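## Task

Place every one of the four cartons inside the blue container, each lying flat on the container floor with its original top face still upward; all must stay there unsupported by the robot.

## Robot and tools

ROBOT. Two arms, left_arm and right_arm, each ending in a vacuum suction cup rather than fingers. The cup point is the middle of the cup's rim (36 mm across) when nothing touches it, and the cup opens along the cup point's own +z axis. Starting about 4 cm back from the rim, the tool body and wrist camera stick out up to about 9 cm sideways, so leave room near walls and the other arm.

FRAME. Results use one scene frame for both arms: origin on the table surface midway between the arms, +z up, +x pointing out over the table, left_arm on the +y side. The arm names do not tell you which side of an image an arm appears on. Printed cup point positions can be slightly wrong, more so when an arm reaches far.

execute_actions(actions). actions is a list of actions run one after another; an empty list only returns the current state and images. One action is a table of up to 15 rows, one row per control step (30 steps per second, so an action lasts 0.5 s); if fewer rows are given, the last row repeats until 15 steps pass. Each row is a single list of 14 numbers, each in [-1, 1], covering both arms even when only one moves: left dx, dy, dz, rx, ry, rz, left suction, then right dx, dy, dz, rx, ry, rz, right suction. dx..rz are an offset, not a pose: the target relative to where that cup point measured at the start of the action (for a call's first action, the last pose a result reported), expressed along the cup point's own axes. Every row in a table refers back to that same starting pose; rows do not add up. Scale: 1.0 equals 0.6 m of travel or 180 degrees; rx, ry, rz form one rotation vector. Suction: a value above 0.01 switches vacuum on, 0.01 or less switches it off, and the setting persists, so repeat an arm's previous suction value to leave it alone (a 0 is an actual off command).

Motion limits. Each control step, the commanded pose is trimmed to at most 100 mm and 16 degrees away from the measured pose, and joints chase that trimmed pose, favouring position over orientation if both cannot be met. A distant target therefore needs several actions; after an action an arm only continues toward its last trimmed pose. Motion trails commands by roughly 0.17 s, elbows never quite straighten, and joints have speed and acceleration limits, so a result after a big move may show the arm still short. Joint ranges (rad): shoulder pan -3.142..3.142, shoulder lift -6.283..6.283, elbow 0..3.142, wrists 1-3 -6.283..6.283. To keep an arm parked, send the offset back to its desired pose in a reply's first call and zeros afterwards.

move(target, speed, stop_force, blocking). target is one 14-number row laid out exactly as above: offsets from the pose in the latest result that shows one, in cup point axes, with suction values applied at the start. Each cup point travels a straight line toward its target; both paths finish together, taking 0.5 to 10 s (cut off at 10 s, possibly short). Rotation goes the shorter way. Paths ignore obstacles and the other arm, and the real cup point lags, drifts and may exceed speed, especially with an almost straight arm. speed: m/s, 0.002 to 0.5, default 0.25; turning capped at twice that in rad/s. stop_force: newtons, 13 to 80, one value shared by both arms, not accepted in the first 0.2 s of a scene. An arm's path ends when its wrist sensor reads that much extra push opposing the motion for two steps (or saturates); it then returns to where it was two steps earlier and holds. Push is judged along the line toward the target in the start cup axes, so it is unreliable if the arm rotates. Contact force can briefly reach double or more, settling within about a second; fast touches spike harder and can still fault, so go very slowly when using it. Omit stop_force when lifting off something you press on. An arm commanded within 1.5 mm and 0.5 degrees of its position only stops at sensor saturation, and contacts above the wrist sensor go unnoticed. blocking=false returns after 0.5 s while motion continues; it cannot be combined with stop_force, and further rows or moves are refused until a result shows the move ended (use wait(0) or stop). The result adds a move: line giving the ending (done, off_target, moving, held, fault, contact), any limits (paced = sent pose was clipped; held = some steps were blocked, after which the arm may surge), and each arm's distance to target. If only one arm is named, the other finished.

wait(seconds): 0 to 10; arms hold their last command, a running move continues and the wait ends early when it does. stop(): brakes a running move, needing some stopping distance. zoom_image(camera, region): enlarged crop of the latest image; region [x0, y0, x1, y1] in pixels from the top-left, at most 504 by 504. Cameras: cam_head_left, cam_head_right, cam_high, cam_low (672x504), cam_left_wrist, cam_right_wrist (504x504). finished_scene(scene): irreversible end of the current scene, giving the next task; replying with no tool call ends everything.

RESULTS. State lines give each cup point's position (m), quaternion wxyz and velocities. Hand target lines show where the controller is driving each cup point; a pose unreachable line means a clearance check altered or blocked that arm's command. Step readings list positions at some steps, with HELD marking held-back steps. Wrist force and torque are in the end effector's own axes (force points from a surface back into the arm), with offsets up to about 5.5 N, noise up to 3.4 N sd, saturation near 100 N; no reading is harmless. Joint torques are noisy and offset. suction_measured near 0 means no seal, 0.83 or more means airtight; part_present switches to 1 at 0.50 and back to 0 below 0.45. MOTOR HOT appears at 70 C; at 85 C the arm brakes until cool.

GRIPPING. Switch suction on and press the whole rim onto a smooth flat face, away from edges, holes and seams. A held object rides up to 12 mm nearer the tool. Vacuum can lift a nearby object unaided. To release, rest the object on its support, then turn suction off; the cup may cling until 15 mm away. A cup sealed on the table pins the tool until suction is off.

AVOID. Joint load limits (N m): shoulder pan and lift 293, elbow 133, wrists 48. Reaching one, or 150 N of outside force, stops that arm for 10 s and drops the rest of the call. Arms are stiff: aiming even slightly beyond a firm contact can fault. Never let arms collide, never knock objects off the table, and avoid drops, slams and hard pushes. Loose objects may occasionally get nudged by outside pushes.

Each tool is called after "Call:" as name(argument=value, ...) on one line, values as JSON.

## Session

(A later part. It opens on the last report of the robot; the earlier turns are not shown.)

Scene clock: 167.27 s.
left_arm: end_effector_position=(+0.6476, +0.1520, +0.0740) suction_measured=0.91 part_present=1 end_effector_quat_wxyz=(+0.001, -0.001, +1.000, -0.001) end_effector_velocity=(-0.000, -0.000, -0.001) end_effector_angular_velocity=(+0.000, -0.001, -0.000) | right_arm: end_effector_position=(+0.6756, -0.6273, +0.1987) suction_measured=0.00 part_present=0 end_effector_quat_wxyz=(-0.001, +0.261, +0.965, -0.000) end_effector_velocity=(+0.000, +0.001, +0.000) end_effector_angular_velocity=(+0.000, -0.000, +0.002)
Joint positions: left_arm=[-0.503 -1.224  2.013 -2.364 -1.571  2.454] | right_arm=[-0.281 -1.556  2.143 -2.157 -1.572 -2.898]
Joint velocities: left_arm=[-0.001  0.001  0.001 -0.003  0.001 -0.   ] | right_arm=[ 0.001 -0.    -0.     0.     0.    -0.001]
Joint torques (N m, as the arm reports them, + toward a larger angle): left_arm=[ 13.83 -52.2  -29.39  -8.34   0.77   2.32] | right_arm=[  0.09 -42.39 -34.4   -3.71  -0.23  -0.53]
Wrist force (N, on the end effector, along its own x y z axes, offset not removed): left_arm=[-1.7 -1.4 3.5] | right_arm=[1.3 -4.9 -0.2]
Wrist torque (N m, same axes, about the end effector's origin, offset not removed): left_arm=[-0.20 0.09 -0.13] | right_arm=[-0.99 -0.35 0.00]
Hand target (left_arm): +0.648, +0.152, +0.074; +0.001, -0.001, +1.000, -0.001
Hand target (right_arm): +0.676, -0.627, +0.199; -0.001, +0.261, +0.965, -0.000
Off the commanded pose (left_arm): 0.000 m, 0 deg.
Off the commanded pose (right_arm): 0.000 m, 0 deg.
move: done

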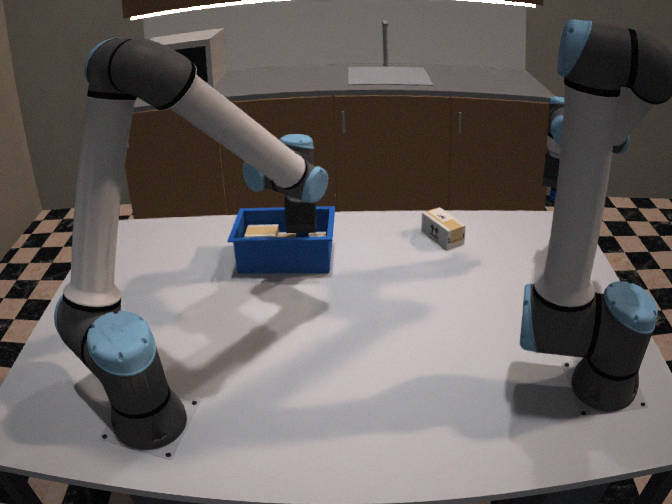

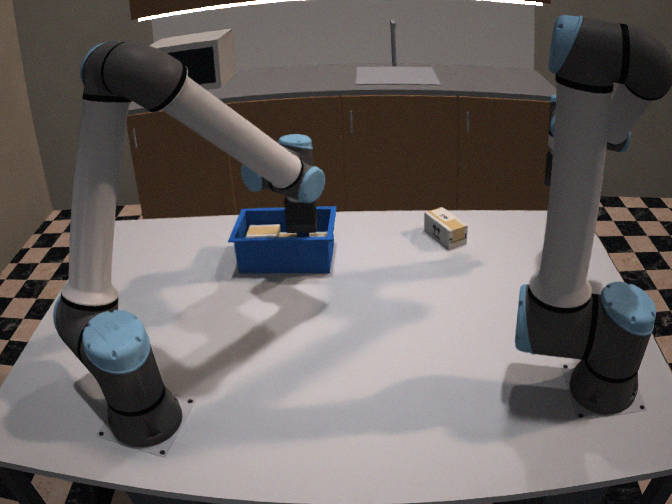

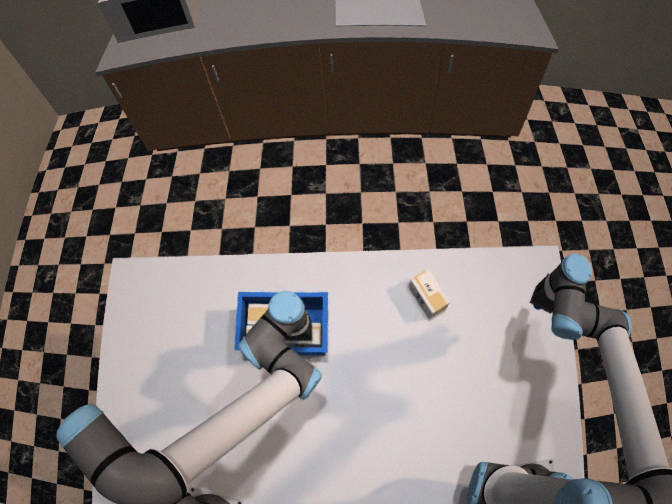

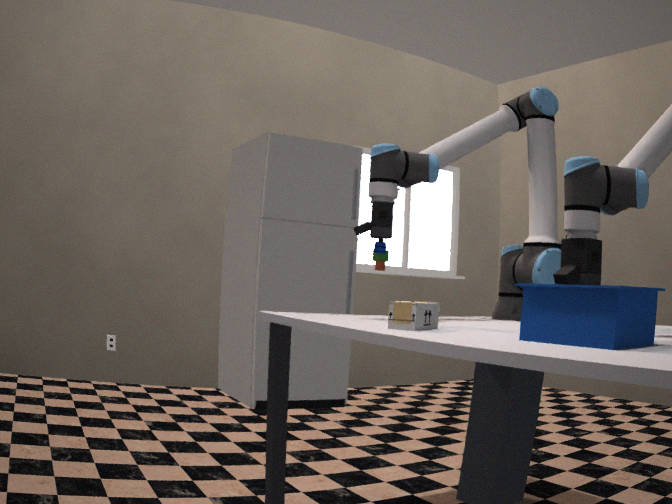

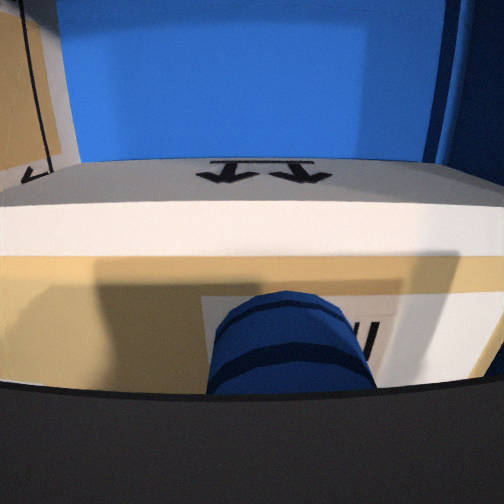

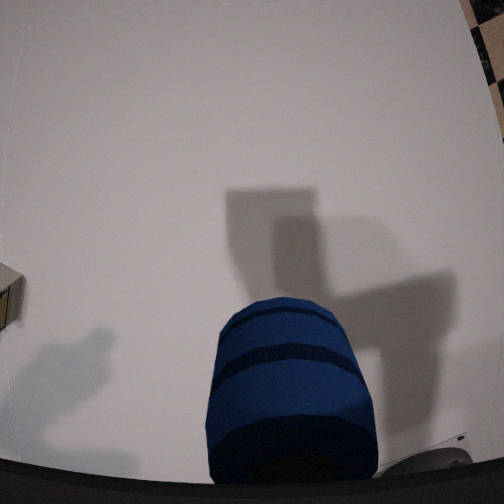

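Call:
move(target=[0,0.008,0.006,0,0,0,1,0,0,0,0,0,0,0], speed=0.01)

Call:
move(target=[0,0,0.03,0,0,0,1,0,0,0,0,0,0,0], speed=0.006, stop_force=13)

Scene clock: 171.47 s.
left_arm: end_effector_position=(+0.6476, +0.1567, +0.0704) suction_measured=0.91 part_present=1 end_effector_quat_wxyz=(+0.001, -0.001, +1.000, -0.001) end_effector_velocity=(+0.000, +0.001, -0.000) end_effector_angular_velocity=(-0.001, -0.001, -0.000) | right_arm: end_effector_position=(+0.6756, -0.6273, +0.1987) suction_measured=0.00 part_present=0 end_effector_quat_wxyz=(-0.001, +0.261, +0.965, -0.000) end_effector_velocity=(+0.000, +0.000, -0.000) end_effector_angular_velocity=(+0.000, +0.000, -0.001)
Joint positions: left_arm=[-0.498 -1.222  2.019 -2.372 -1.571  2.459] | right_arm=[-0.281 -1.556  2.143 -2.157 -1.572 -2.898]
Joint velocities: left_arm=[ 0.002 -0.     0.002 -0.003 -0.001  0.002] | right_arm=[ 0.     0.     0.    -0.001  0.     0.001]
Joint torques (N m, as the arm reports them, + toward a larger angle): left_arm=[ 14.15 -51.41 -27.89  -8.39   1.38   1.48] | right_arm=[ -2.61 -41.94 -35.11  -4.09  -0.31  -0.69]
Wrist force (N, on the end effector, along its own x y z axes, offset not removed): left_arm=[1.5 2.5 2.0] | right_arm=[2.2 2.1 -1.2]
Wrist torque (N m, same axes, about the end effector's origin, offset not removed): left_arm=[0.48 -0.37 -0.19] | right_arm=[0.24 -0.59 -0.03]
Hand target (left_arm): +0.648, +0.157, +0.070; +0.001, -0.001, +1.000, -0.001
Hand target (right_arm): +0.676, -0.627, +0.199; -0.001, +0.261, +0.965, -0.000
Off the commanded pose (left_arm): 0.000 m, 0 deg.
Off the commanded pose (right_arm): 0.000 m, 0 deg.
move: done

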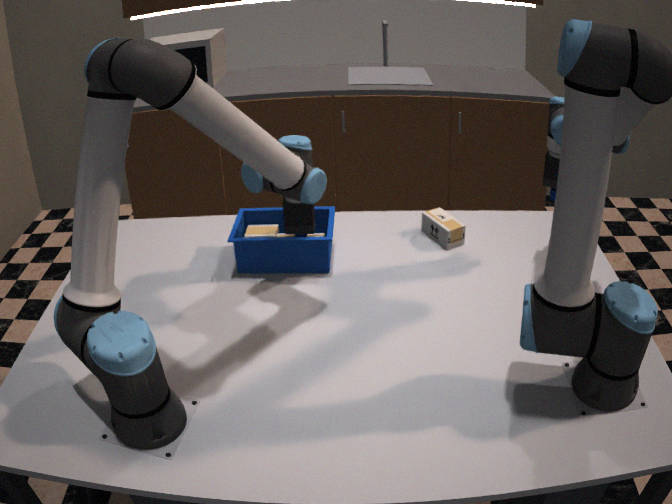

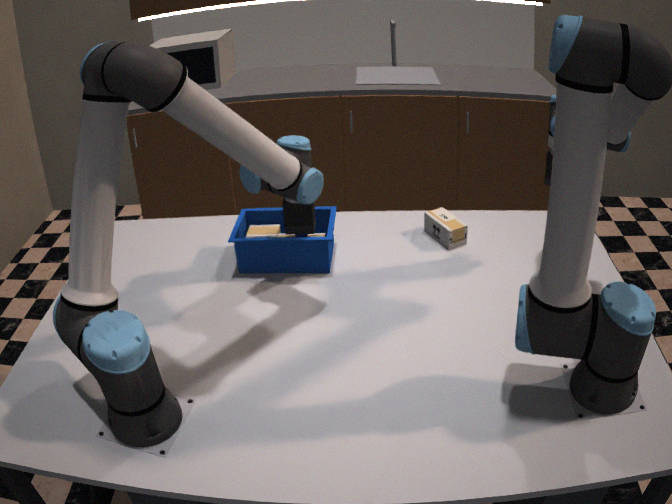

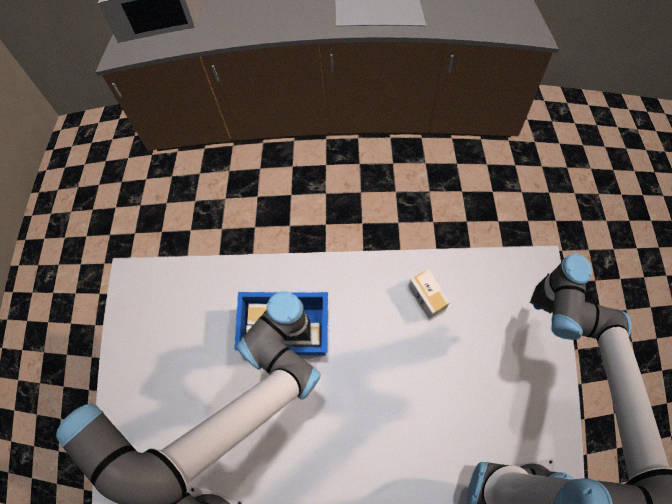

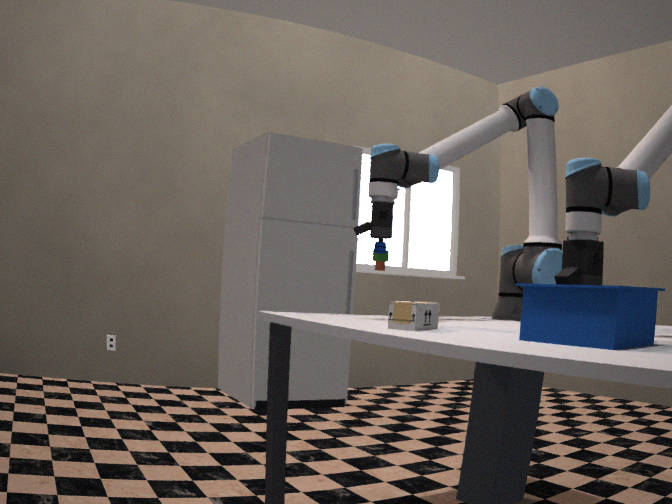

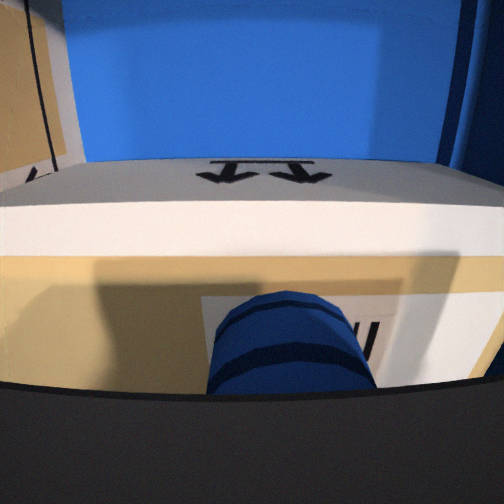

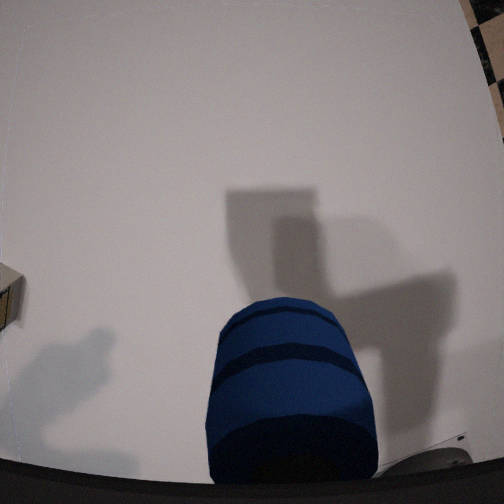

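Scene clock: 173.90 s.
left_arm: end_effector_position=(+0.6477, +0.1566, +0.0581) suction_measured=0.91 part_present=1 end_effector_quat_wxyz=(+0.001, -0.001, +1.000, -0.001) end_effector_velocity=(-0.001, +0.001, +0.000) end_effector_angular_velocity=(+0.002, +0.003, +0.000) | right_arm: end_effector_position=(+0.6756, -0.6273, +0.1987) suction_measured=0.00 part_present=0 end_effector_quat_wxyz=(-0.001, +0.261, +0.965, -0.000) end_effector_velocity=(+0.000, -0.001, +0.001) end_effector_angular_velocity=(-0.001, -0.001, +0.000)
Joint positions: left_arm=[-0.498 -1.206  2.025 -2.394 -1.571  2.459] | right_arm=[-0.281 -1.556  2.143 -2.157 -1.572 -2.898]
Joint velocities: left_arm=[ 0.    -0.001 -0.     0.005 -0.    -0.   ] | right_arm=[-0.    -0.    -0.    -0.    -0.001 -0.001]
Joint torques (N m, as the arm reports them, + toward a larger angle): left_arm=[ -9.93 -72.5  -25.45   2.9    0.87  -2.66] | right_arm=[ -0.15 -41.57 -33.5   -3.81   0.31  -0.12]
Wrist force (N, on the end effector, along its own x y z axes, offset not removed): left_arm=[0.2 0.9 -22.5] | right_arm=[-0.2 -7.6 0.5]
Wrist torque (N m, same axes, about the end effector's origin, offset not removed): left_arm=[0.06 -0.18 -0.21] | right_arm=[-1.34 -0.34 0.01]
Hand target (left_arm): +0.648, +0.157, +0.058; +0.001, -0.001, +1.000, -0.001
Hand target (right_arm): +0.676, -0.627, +0.199; -0.001, +0.261, +0.965, -0.000
Off the commanded pose (left_arm): 0.006 m, 0 deg.
Off the commanded pose (right_arm): 0.000 m, 0 deg.
move: contact (left_arm)

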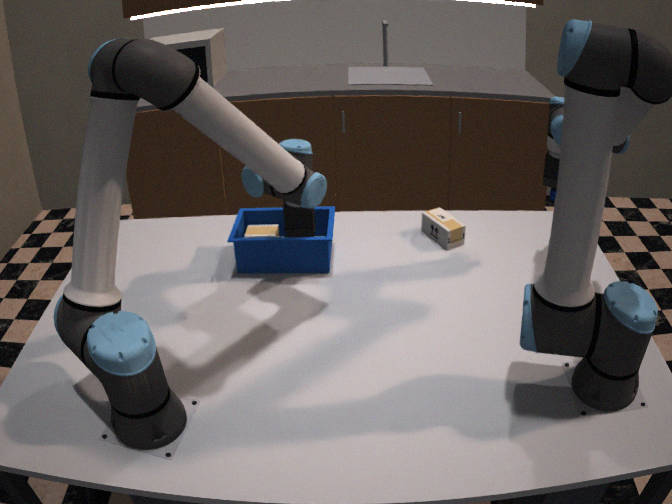

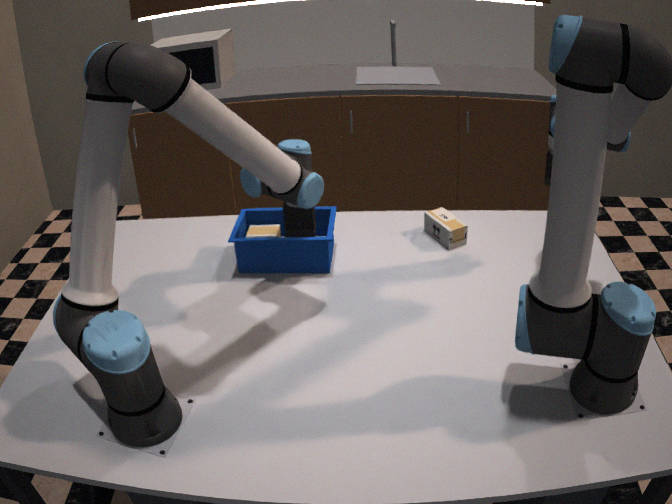

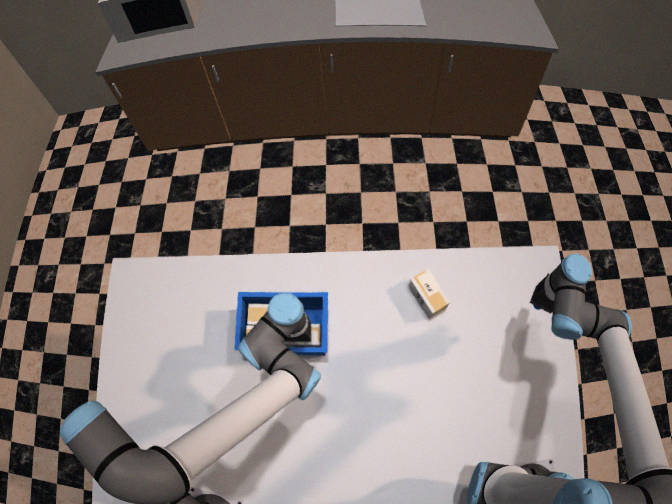

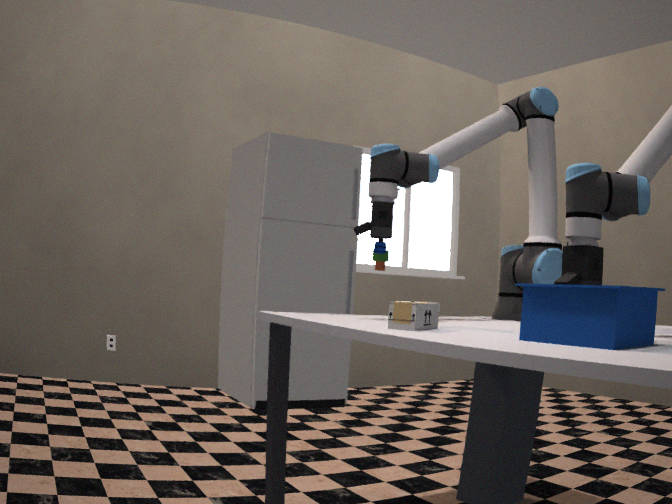

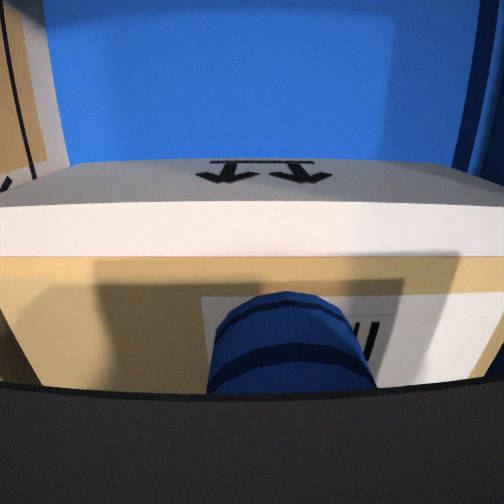

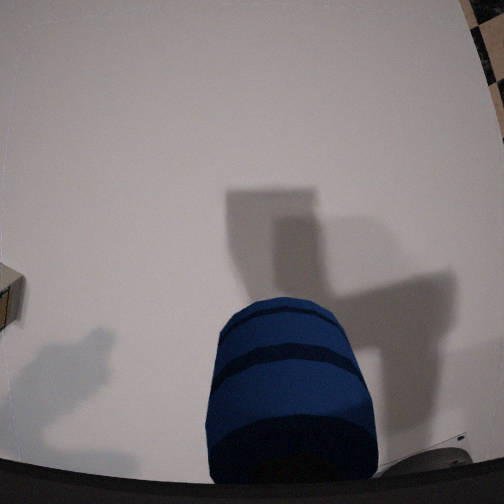

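Call:
execute_actions(actions=[[[0,0,-0.002,0,0,0,0,0,0,0,0,0,0,0]]])

Call:
move(target=[0,0,-0.2,0,0,0,0,0,0,0,0,0,0,0], speed=0.2)

Call:
move(target=[-0.237,-0.725,0.083,0,0,-0.667,0,0,0,0,0,0,0,0], speed=0.4)

Scene clock: 178.43 s.
left_arm: end_effector_position=(+0.6477, +0.1566, +0.0593) suction_measured=0.00 part_present=0 end_effector_quat_wxyz=(+0.001, -0.001, +1.000, -0.001) end_effector_velocity=(-0.000, -0.000, +0.000) end_effector_angular_velocity=(-0.001, +0.000, +0.000) | right_arm: end_effector_position=(+0.6756, -0.6273, +0.1987) suction_measured=0.00 part_present=0 end_effector_quat_wxyz=(-0.001, +0.261, +0.965, -0.000) end_effector_velocity=(-0.000, -0.000, -0.000) end_effector_angular_velocity=(+0.000, +0.001, -0.000)
Joint positions: left_arm=[-0.498 -1.207  2.025 -2.392 -1.571  2.459] | right_arm=[-0.281 -1.556  2.143 -2.157 -1.572 -2.898]
Joint velocities: left_arm=[ 0.    -0.001  0.     0.    -0.001  0.   ] | right_arm=[-0.001 -0.     0.     0.001  0.    -0.   ]
Joint torques (N m, as the arm reports them, + toward a larger angle): left_arm=[ -4.47 -79.96 -35.75   0.89   1.23  -2.78] | right_arm=[ -2.19 -40.74 -34.88  -3.37   0.03  -0.38]
Wrist force (N, on the end effector, along its own x y z axes, offset not removed): left_arm=[2.0 1.1 -12.4] | right_arm=[2.4 -2.0 1.8]
Wrist torque (N m, same axes, about the end effector's origin, offset not removed): left_arm=[0.17 -0.52 -0.12] | right_arm=[-0.58 -0.67 0.03]
Hand target (left_arm): +0.648, +0.157, +0.059; +0.001, -0.001, +1.000, -0.001
Hand target (right_arm): +0.676, -0.627, +0.199; -0.001, +0.261, +0.965, -0.000
Off the commanded pose (left_arm): 0.000 m, 0 deg.
Off the commanded pose (right_arm): 0.000 m, 0 deg.
Step readings (end_effector_position):
0: left_arm (+0.6477, +0.1567, +0.0584) | right_arm (+0.6756, -0.6273, +0.1987)
1: left_arm (+0.6477, +0.1567, +0.0584) | right_arm (+0.6756, -0.6273, +0.1987)
2: left_arm (+0.6477, +0.1566, +0.0586) | right_arm (+0.6756, -0.6273, +0.1987)
4: left_arm (+0.6478, +0.1565, +0.0590) | right_arm (+0.6756, -0.6273, +0.1987)
8: left_arm (+0.6478, +0.1566, +0.0593) | right_arm (+0.6756, -0.6273, +0.1987)
15: end_effector_position above

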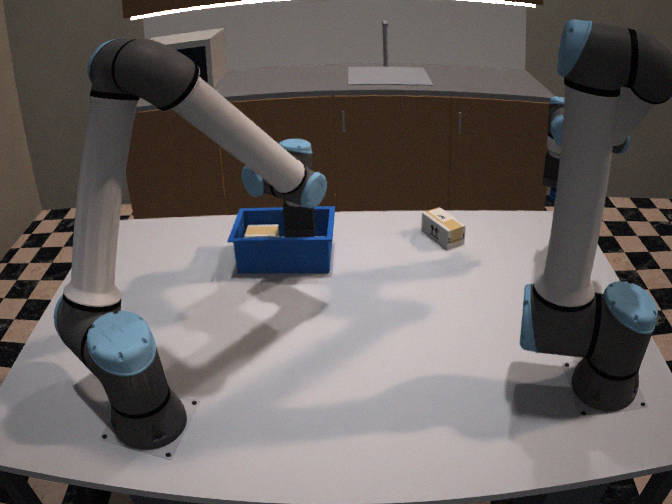

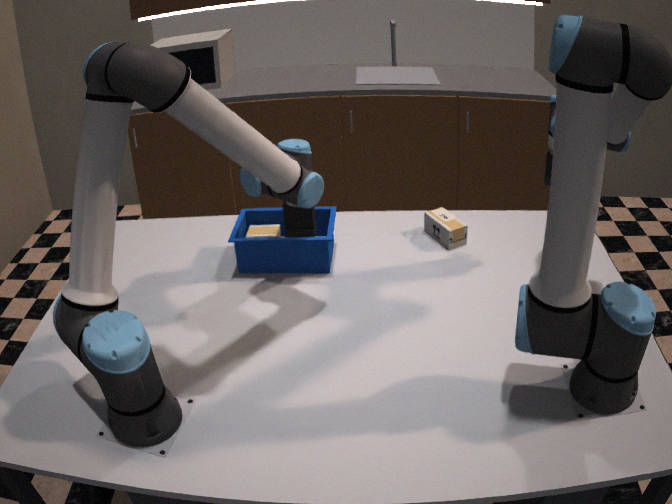

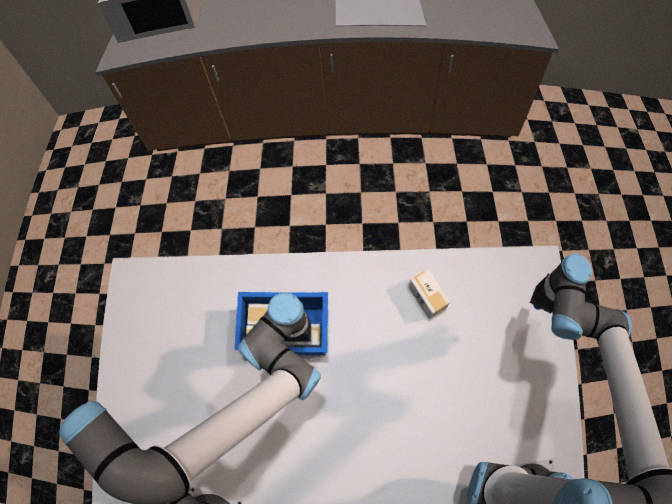

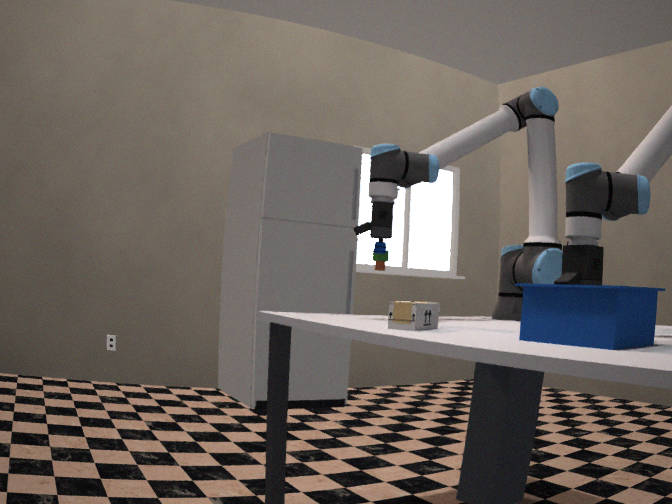

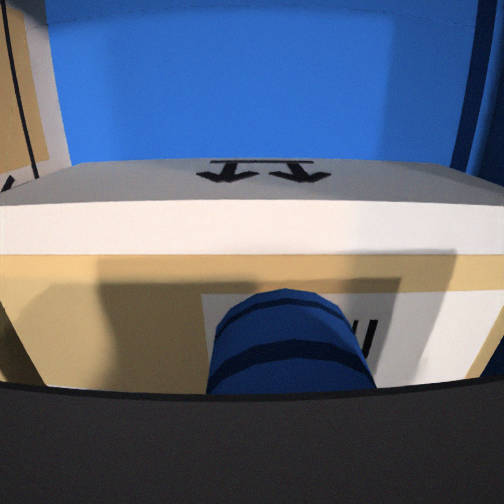

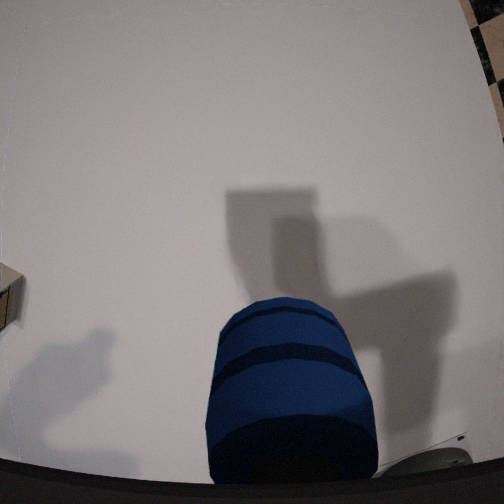

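Scene clock: 179.57 s.
left_arm: end_effector_position=(+0.6475, +0.1568, +0.1791) suction_measured=0.00 part_present=0 end_effector_quat_wxyz=(+0.001, -0.001, +1.000, -0.001) end_effector_velocity=(+0.000, -0.001, +0.002) end_effector_angular_velocity=(-0.000, -0.001, +0.000) | right_arm: end_effector_position=(+0.6756, -0.6273, +0.1987) suction_measured=0.00 part_present=0 end_effector_quat_wxyz=(-0.001, +0.261, +0.965, -0.000) end_effector_velocity=(+0.000, -0.000, +0.000) end_effector_angular_velocity=(+0.000, -0.001, -0.002)
Joint positions: left_arm=[-0.498 -1.347  1.945 -2.173 -1.571  2.459] | right_arm=[-0.281 -1.556  2.143 -2.157 -1.572 -2.898]
Joint velocities: left_arm=[-0.    -0.002 -0.002  0.002  0.001 -0.001] | right_arm=[-0.001  0.     0.    -0.001  0.001  0.002]
Joint torques (N m, as the arm reports them, + toward a larger angle): left_arm=[ -9.47 -84.95 -47.33  -0.26   0.23  -2.55] | right_arm=[  0.15 -40.18 -34.21  -4.18  -0.22  -0.99]
Wrist force (N, on the end effector, along its own x y z axes, offset not removed): left_arm=[2.8 1.6 -0.6] | right_arm=[2.3 -1.8 -1.9]
Wrist torque (N m, same axes, about the end effector's origin, offset not removed): left_arm=[0.36 -0.62 -0.10] | right_arm=[-0.39 -0.52 -0.06]
Hand target (left_arm): +0.647, +0.157, +0.179; +0.001, -0.001, +1.000, -0.001
Hand target (right_arm): +0.676, -0.627, +0.199; -0.001, +0.261, +0.965, -0.000
Off the commanded pose (left_arm): 0.000 m, 0 deg.
Off the commanded pose (right_arm): 0.000 m, 0 deg.
move: done

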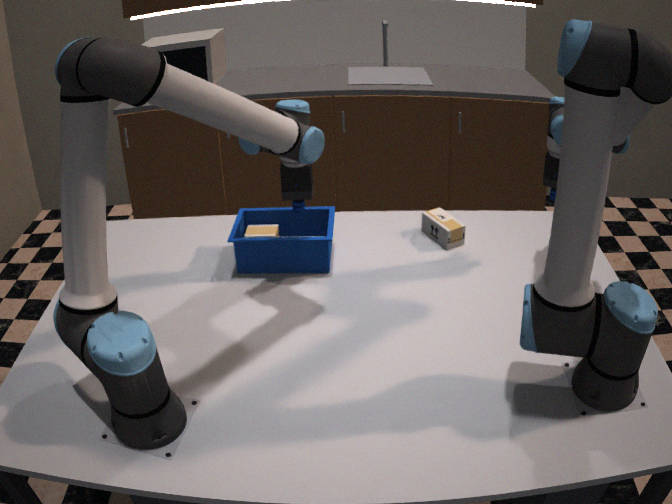

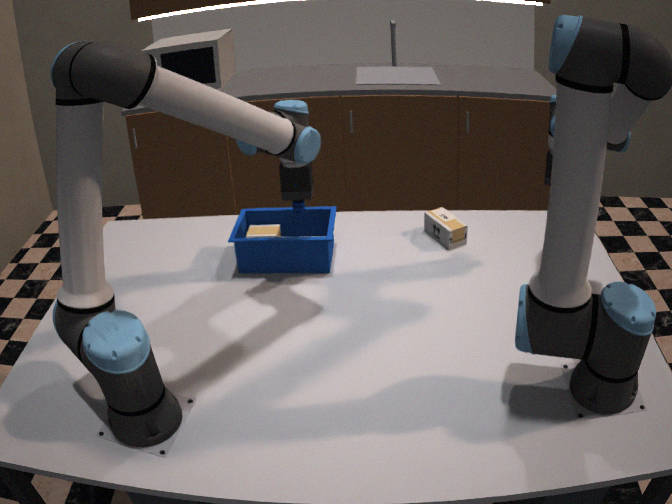

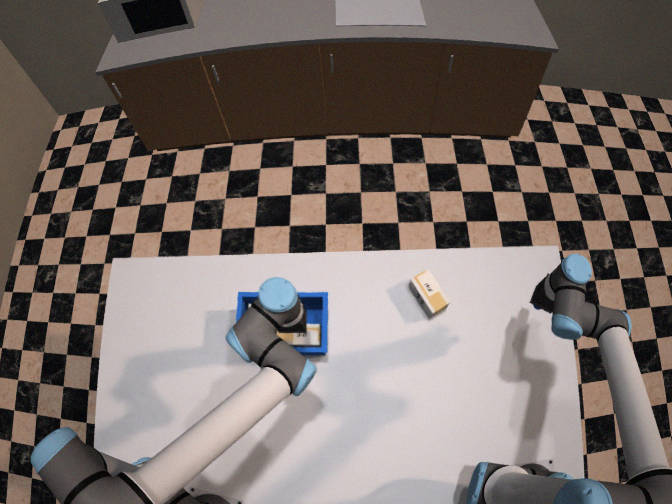

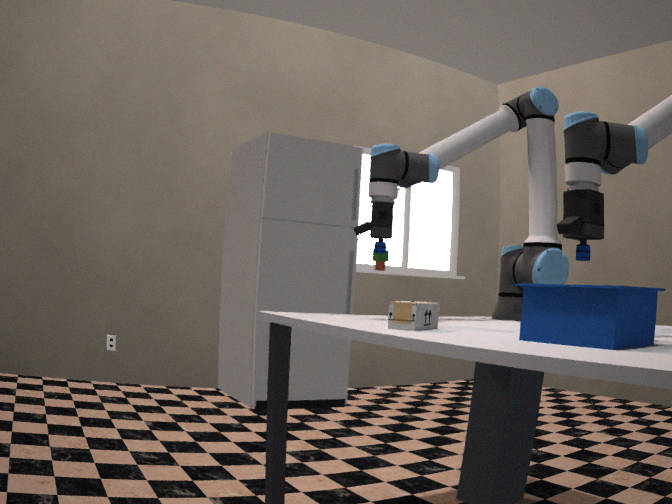

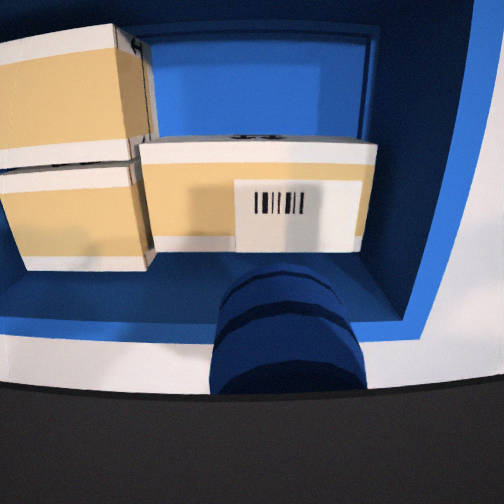

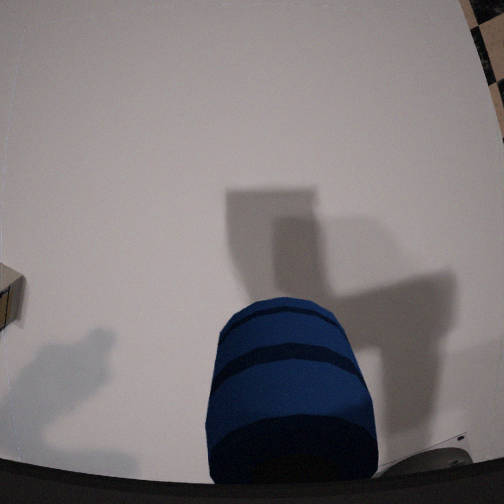

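Scene clock: 182.80 s.
left_arm: end_effector_position=(+0.7907, -0.2778, +0.1303) suction_measured=0.00 part_present=0 end_effector_quat_wxyz=(+0.001, +0.867, -0.499, +0.002) end_effector_velocity=(-0.001, -0.002, -0.002) end_effector_angular_velocity=(+0.003, +0.002, +0.006) | right_arm: end_effector_position=(+0.6756, -0.6273, +0.1987) suction_measured=0.00 part_present=0 end_effector_quat_wxyz=(-0.001, +0.261, +0.965, -0.000) end_effector_velocity=(-0.000, +0.001, -0.000) end_effector_angular_velocity=(+0.000, +0.001, +0.001)
Joint positions: left_arm=[-0.72  -0.759  1.107 -1.923 -1.571  0.141] | right_arm=[-0.281 -1.556  2.143 -2.157 -1.572 -2.898]
Joint velocities: left_arm=[-0.002  0.005 -0.007  0.006  0.    -0.008] | right_arm=[ 0.001  0.     0.     0.001 -0.     0.   ]
Joint torques (N m, as the arm reports them, + toward a larger angle): left_arm=[-10.03 -96.   -53.51  -0.4    1.98  -2.26] | right_arm=[ -3.19 -43.69 -35.06  -4.2   -0.14  -0.26]
Wrist force (N, on the end effector, along its own x y z axes, offset not removed): left_arm=[1.6 0.7 -1.4] | right_arm=[1.9 -0.2 1.0]
Wrist torque (N m, same axes, about the end effector's origin, offset not removed): left_arm=[0.19 -0.50 -0.16] | right_arm=[-0.25 -0.57 0.05]
Hand target (left_arm): +0.791, -0.278, +0.130; +0.001, +0.867, -0.498, +0.002
Hand target (right_arm): +0.676, -0.627, +0.199; -0.001, +0.261, +0.965, -0.000
Off the commanded pose (left_arm): 0.001 m, 0 deg.
Off the commanded pose (right_arm): 0.000 m, 0 deg.
move: done

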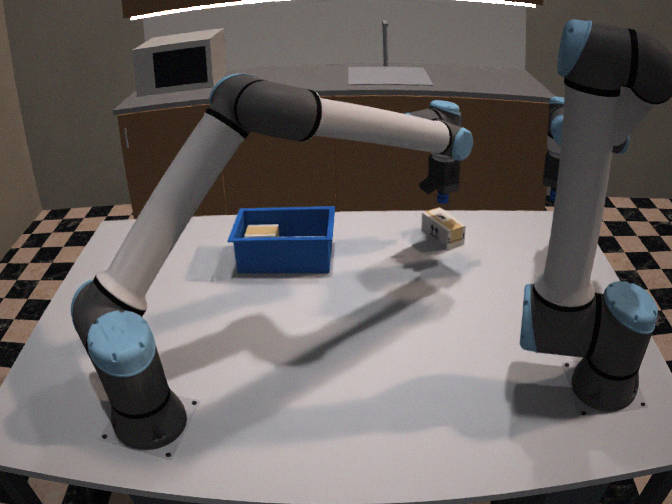

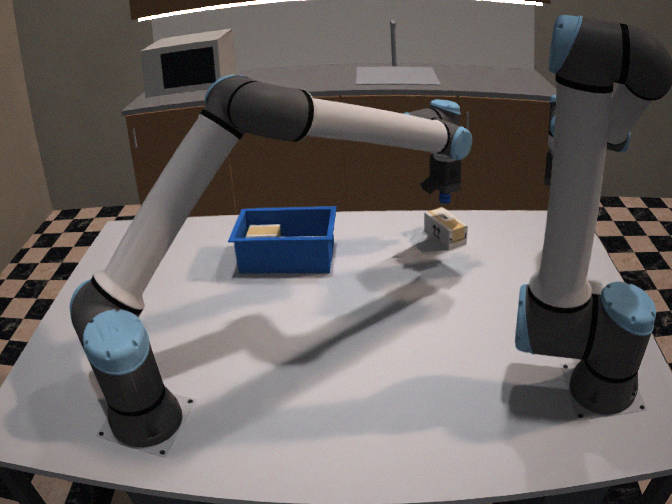

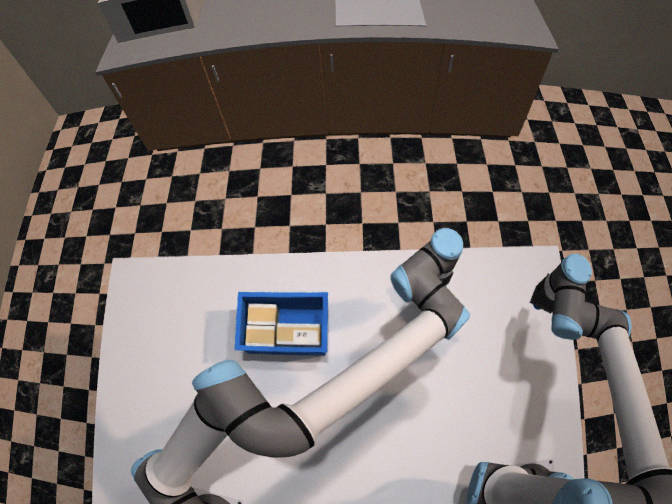

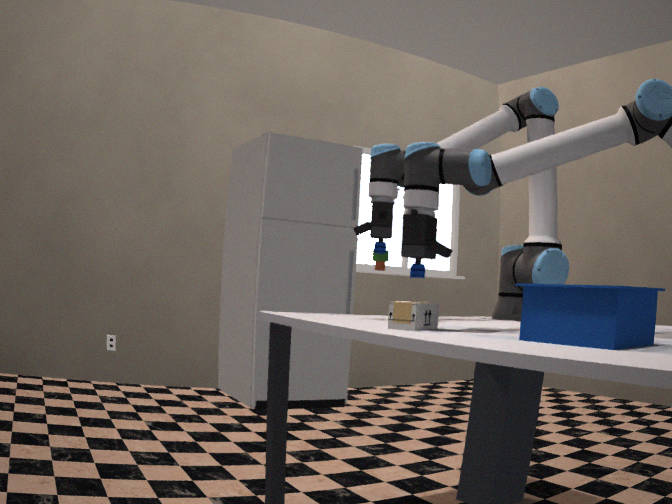

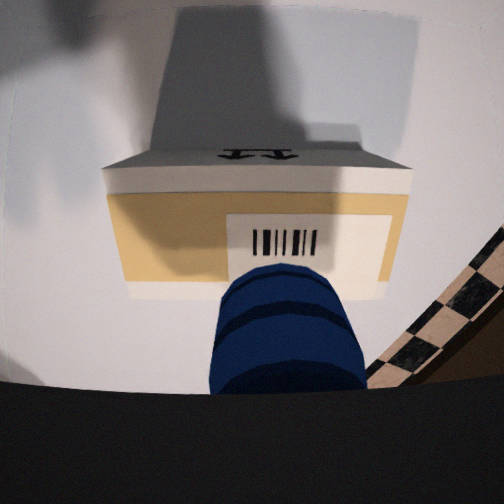

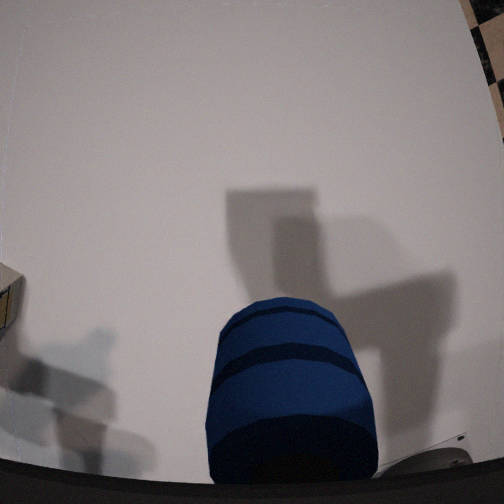

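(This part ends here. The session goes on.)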